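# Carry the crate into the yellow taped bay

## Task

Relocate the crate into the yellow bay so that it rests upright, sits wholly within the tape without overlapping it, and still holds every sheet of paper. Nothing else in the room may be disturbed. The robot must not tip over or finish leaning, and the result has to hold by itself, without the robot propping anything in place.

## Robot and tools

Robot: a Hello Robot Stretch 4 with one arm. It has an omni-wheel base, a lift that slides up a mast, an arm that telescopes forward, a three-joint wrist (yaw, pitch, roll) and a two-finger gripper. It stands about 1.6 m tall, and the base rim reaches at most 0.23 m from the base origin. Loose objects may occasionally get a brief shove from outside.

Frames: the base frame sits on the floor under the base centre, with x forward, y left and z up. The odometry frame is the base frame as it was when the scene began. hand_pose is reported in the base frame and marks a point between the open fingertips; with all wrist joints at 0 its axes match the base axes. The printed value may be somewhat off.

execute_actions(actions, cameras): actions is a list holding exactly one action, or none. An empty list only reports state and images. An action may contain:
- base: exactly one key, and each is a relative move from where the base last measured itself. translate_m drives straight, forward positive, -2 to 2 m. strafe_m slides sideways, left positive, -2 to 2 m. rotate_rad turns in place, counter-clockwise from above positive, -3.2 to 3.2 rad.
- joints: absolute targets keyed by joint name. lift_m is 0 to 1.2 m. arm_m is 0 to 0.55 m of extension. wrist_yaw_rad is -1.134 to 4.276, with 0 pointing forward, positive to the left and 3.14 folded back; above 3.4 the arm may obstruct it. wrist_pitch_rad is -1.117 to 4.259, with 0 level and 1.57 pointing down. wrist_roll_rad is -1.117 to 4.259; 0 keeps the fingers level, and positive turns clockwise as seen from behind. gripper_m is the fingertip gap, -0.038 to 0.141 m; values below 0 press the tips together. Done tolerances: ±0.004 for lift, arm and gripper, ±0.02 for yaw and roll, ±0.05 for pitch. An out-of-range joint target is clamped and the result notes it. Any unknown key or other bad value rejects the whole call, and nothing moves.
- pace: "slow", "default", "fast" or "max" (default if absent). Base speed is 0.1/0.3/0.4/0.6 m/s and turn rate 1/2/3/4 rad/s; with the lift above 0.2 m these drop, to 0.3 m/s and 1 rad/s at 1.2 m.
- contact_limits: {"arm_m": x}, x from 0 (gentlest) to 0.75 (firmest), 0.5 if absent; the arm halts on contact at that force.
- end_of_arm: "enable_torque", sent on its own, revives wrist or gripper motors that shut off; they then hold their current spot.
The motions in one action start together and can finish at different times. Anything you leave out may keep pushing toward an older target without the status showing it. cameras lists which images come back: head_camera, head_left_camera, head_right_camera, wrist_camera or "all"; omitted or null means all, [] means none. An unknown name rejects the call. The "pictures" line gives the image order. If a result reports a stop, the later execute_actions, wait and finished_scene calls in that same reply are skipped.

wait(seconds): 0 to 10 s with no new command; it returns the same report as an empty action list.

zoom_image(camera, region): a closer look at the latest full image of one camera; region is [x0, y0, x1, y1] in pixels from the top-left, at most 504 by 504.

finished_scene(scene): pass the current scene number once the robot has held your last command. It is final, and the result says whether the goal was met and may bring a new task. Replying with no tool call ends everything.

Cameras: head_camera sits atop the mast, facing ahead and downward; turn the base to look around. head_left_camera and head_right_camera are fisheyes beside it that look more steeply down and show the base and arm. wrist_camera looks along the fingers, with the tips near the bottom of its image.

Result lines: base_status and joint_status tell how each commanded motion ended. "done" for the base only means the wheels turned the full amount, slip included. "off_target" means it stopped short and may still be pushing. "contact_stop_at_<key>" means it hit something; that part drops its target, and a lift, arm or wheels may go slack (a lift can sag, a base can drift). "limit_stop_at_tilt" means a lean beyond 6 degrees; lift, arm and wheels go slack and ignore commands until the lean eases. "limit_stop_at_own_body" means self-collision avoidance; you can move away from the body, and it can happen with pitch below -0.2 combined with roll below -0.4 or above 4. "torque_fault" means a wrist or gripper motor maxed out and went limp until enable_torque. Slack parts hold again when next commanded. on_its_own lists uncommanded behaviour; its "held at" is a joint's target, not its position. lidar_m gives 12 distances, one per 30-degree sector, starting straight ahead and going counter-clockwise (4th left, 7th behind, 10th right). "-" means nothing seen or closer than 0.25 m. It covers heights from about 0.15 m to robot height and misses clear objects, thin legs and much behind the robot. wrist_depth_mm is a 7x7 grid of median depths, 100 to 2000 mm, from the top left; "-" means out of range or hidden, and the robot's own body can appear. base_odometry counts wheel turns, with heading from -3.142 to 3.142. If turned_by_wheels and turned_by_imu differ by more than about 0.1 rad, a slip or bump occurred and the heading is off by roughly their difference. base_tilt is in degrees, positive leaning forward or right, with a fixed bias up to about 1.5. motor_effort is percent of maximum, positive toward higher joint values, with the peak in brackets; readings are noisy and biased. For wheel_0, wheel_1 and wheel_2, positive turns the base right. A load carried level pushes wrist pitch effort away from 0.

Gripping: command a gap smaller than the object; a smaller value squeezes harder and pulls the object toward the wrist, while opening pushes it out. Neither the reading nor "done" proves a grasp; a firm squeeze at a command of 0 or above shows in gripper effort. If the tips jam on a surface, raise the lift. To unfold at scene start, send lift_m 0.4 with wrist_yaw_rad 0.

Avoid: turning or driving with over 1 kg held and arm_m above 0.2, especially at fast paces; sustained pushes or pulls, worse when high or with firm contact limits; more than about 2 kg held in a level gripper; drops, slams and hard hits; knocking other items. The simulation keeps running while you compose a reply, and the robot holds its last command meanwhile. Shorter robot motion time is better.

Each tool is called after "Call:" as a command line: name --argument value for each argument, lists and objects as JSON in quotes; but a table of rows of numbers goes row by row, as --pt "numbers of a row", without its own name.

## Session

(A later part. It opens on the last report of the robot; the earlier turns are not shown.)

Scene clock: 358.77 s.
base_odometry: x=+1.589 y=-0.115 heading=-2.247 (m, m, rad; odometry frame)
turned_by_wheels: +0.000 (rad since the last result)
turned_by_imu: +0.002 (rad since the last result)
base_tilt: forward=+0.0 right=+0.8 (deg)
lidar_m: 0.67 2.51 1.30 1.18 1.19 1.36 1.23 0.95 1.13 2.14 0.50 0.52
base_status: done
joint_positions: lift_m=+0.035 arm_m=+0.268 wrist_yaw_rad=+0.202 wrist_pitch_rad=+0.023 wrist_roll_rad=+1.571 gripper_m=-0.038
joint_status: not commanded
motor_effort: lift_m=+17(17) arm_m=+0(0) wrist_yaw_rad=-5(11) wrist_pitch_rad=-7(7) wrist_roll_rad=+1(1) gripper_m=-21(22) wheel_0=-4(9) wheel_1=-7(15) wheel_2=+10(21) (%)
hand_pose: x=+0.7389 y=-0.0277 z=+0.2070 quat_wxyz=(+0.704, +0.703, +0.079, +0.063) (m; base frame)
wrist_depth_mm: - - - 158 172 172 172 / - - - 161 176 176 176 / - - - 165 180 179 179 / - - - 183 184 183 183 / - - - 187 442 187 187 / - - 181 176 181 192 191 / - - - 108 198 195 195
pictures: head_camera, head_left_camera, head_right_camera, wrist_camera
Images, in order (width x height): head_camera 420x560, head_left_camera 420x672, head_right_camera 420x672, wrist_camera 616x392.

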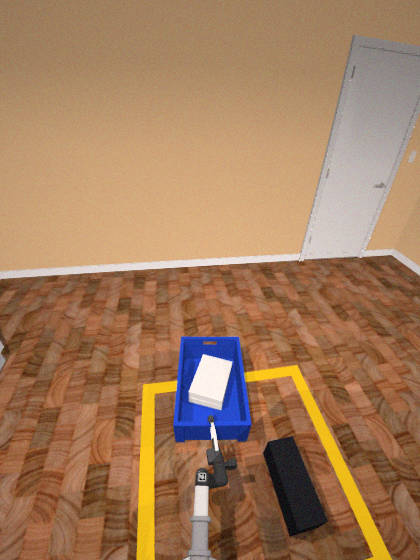

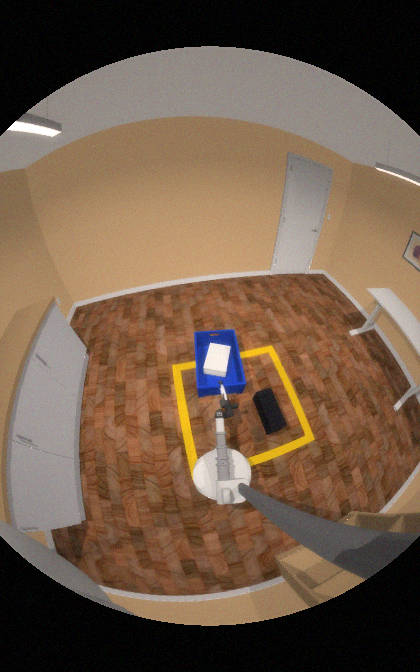

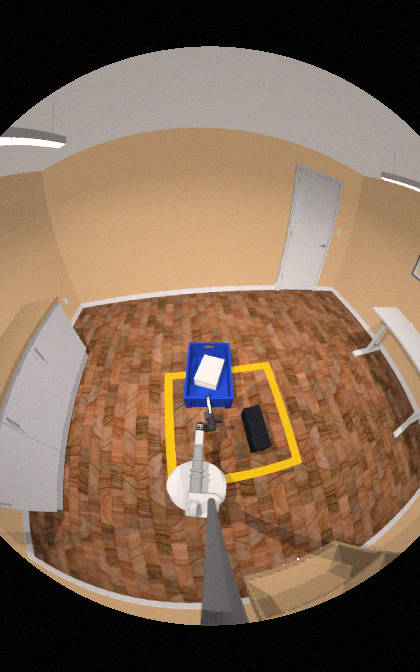

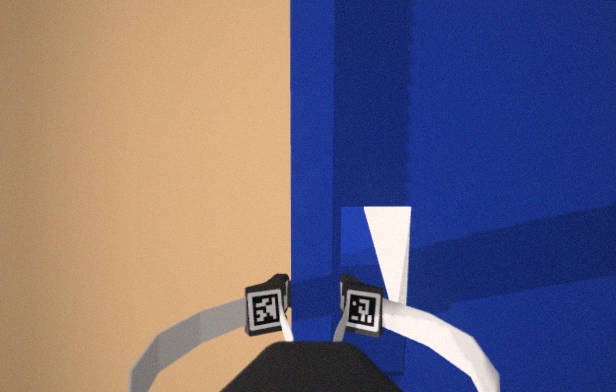

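Call:
execute_actions --actions '[{"base": {"translate_m": -0.34}}]'

Call:
zoom_image --camera "head_camera" --region '[110, 300, 350, 540]'

Scene clock: 395.63 s.
base_odometry: x=+1.802 y=+0.150 heading=-2.248 (m, m, rad; odometry frame)
turned_by_wheels: +0.000 (rad since the last result)
turned_by_imu: -0.001 (rad since the last result)
base_tilt: forward=-0.1 right=+0.8 (deg)
lidar_m: 0.68 1.98 1.25 1.11 1.56 0.99 0.86 0.66 0.74 2.18 2.22 0.71
base_status: done
joint_positions: lift_m=+0.035 arm_m=+0.268 wrist_yaw_rad=+0.202 wrist_pitch_rad=+0.023 wrist_roll_rad=+1.571 gripper_m=-0.038
joint_status: not commanded
motor_effort: lift_m=+17(17) arm_m=+0(0) wrist_yaw_rad=-4(7) wrist_pitch_rad=-7(7) wrist_roll_rad=+1(0) gripper_m=-22(21) wheel_0=-5(10) wheel_1=-7(13) wheel_2=+10(18) (%)
hand_pose: x=+0.7390 y=-0.0277 z=+0.2070 quat_wxyz=(+0.704, +0.703, +0.079, +0.063) (m; base frame)
wrist_depth_mm: - - - 157 172 171 171 / - - - 161 175 174 174 / - - - 163 179 179 178 / - - - 182 183 183 182 / - - - 188 439 187 187 / - - 181 176 181 193 191 / - - - 108 198 195 196
pictures: head_camera, head_left_camera, head_right_camera, wrist_camera
Images, in order (width x height): head_camera 420x560, head_left_camera 420x672, head_right_camera 420x672, wrist_camera 616x392.

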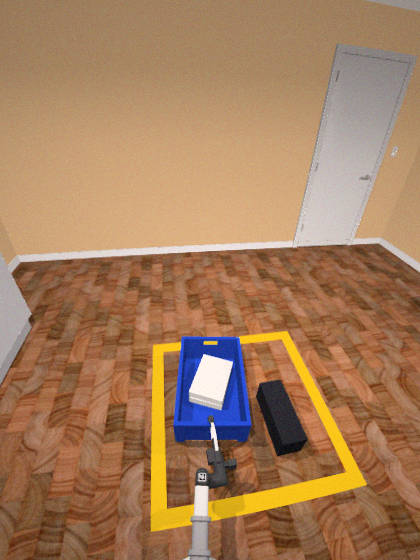

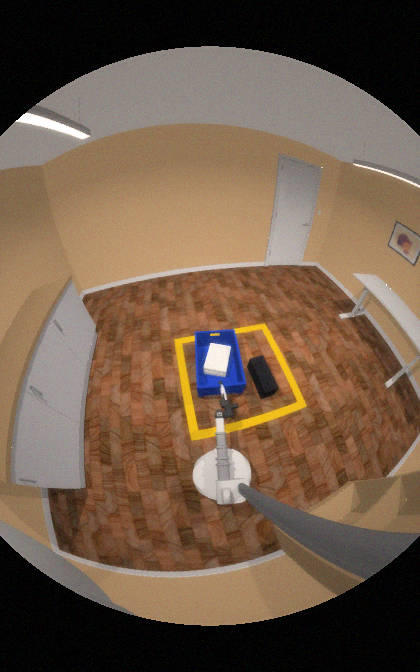

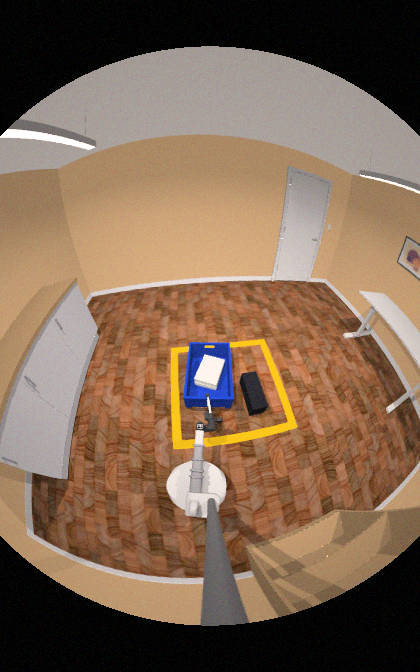

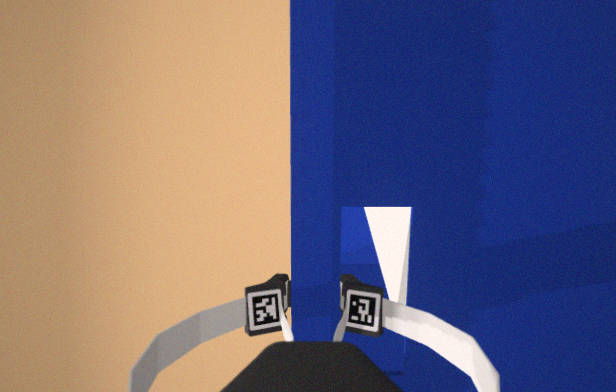

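Region (110, 300, 350, 540) of head_camera's 420x560 image, scaled by 2.100, with more detail than that image has.

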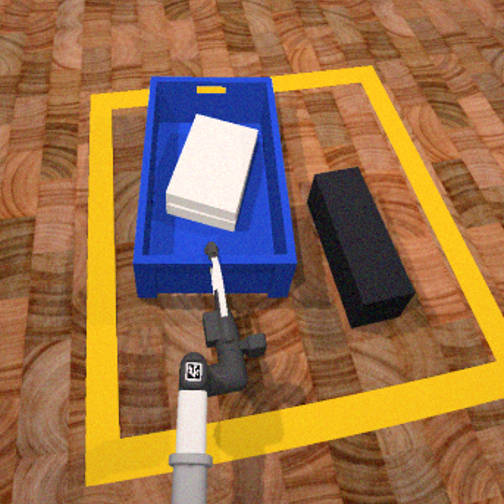

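Call:
execute_actions --actions '[{"joints": {"arm_m": 0.274, "gripper_m": 0.036}, "contact_limits": {"arm_m": 0.15}}]' --cameras '["wrist_camera"]'

Call:
execute_actions --actions '[{"joints": {"arm_m": 0.12}, "contact_limits": {"arm_m": 0.15}}]'

Scene clock: 409.20 s.
base_odometry: x=+1.802 y=+0.150 heading=-2.248 (m, m, rad; odometry frame)
turned_by_wheels: +0.000 (rad since the last result)
turned_by_imu: -0.001 (rad since the last result)
base_tilt: forward=-0.1 right=+0.8 (deg)
lidar_m: 0.68 1.99 1.24 1.11 1.56 0.98 0.88 0.63 0.74 2.13 2.20 0.73
base_status: not commanded
joint_positions: lift_m=+0.035 arm_m=+0.273 wrist_yaw_rad=+0.200 wrist_pitch_rad=+0.022 wrist_roll_rad=+1.571 gripper_m=+0.036
joint_status: all done
motor_effort: lift_m=+17(17) arm_m=+7(6) wrist_yaw_rad=+2(5) wrist_pitch_rad=-6(7) wrist_roll_rad=+1(1) gripper_m=-3(20) wheel_0=-4(5) wheel_1=-6(7) wheel_2=+7(9) (%)
contact_limits: arm_m 0.15
hand_pose: x=+0.7437 y=-0.0285 z=+0.2071 quat_wxyz=(+0.704, +0.703, +0.078, +0.063) (m; base frame)
wrist_depth_mm: - - - 153 167 167 167 / - - - 157 171 171 170 / - - - 175 176 175 175 / - - - 178 179 179 178 / - - - 183 442 183 183 / - - 196 171 186 187 187 / - - - 108 193 191 191
pictures: wrist_camera
Images, in order (width x height): wrist_camera 616x392.

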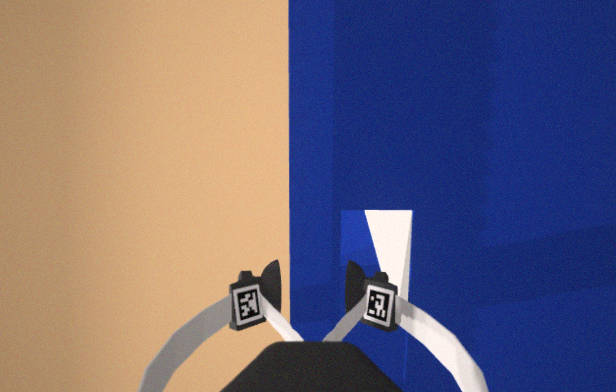

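Scene clock: 410.73 s.
base_odometry: x=+1.802 y=+0.150 heading=-2.248 (m, m, rad; odometry frame)
turned_by_wheels: +0.000 (rad since the last result)
turned_by_imu: +0.000 (rad since the last result)
base_tilt: forward=+0.0 right=+0.8 (deg)
lidar_m: 0.66 1.98 1.26 1.12 1.55 0.99 0.89 0.67 0.75 2.14 2.22 0.72
base_status: not commanded
joint_positions: lift_m=+0.035 arm_m=+0.121 wrist_yaw_rad=+0.200 wrist_pitch_rad=+0.022 wrist_roll_rad=+1.571 gripper_m=+0.036
joint_status: all done
motor_effort: lift_m=+17(17) arm_m=-7(9) wrist_yaw_rad=+2(2) wrist_pitch_rad=-5(7) wrist_roll_rad=+1(1) gripper_m=-6(2) wheel_0=-3(4) wheel_1=-6(7) wheel_2=+7(7) (%)
contact_limits: arm_m 0.15
hand_pose: x=+0.5921 y=-0.0284 z=+0.2071 quat_wxyz=(+0.704, +0.703, +0.078, +0.063) (m; base frame)
wrist_depth_mm: - - - 298 294 294 293 / - - - 319 319 315 307 / - - - 325 324 322 312 / - - - 904 332 330 310 / - - - 854 340 340 312 / - - 197 329 191 347 310 / - - - 108 351 349 309
pictures: head_camera, head_left_camera, head_right_camera, wrist_camera
Images, in order (width x height): head_camera 420x560, head_left_camera 420x672, head_right_camera 420x672, wrist_camera 616x392.

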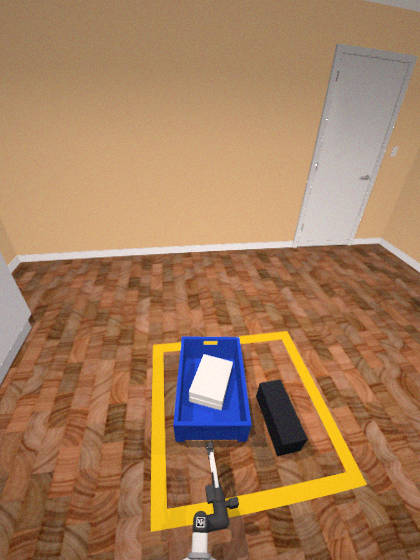

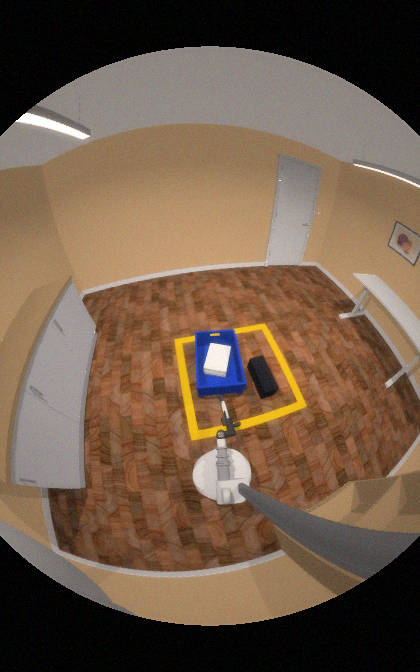

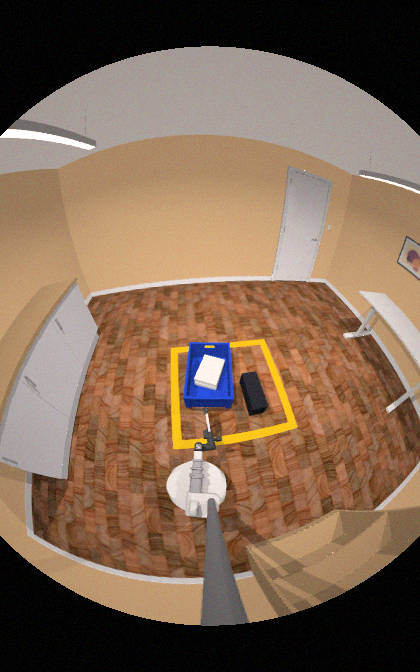

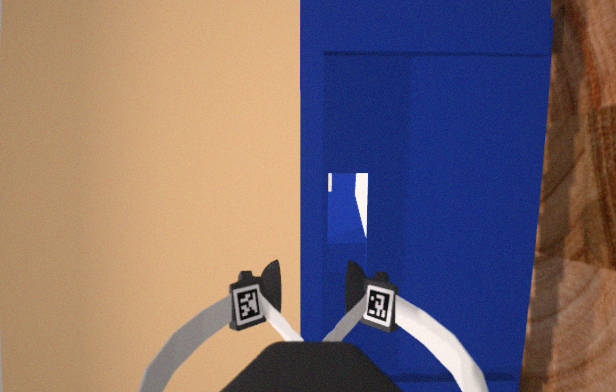

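The crate is released, sits inside the tape with margin on all sides, the paper is still in it, and the black box is untouched.

Call:
finished_scene --scene 1

The scene is finished: the task was done.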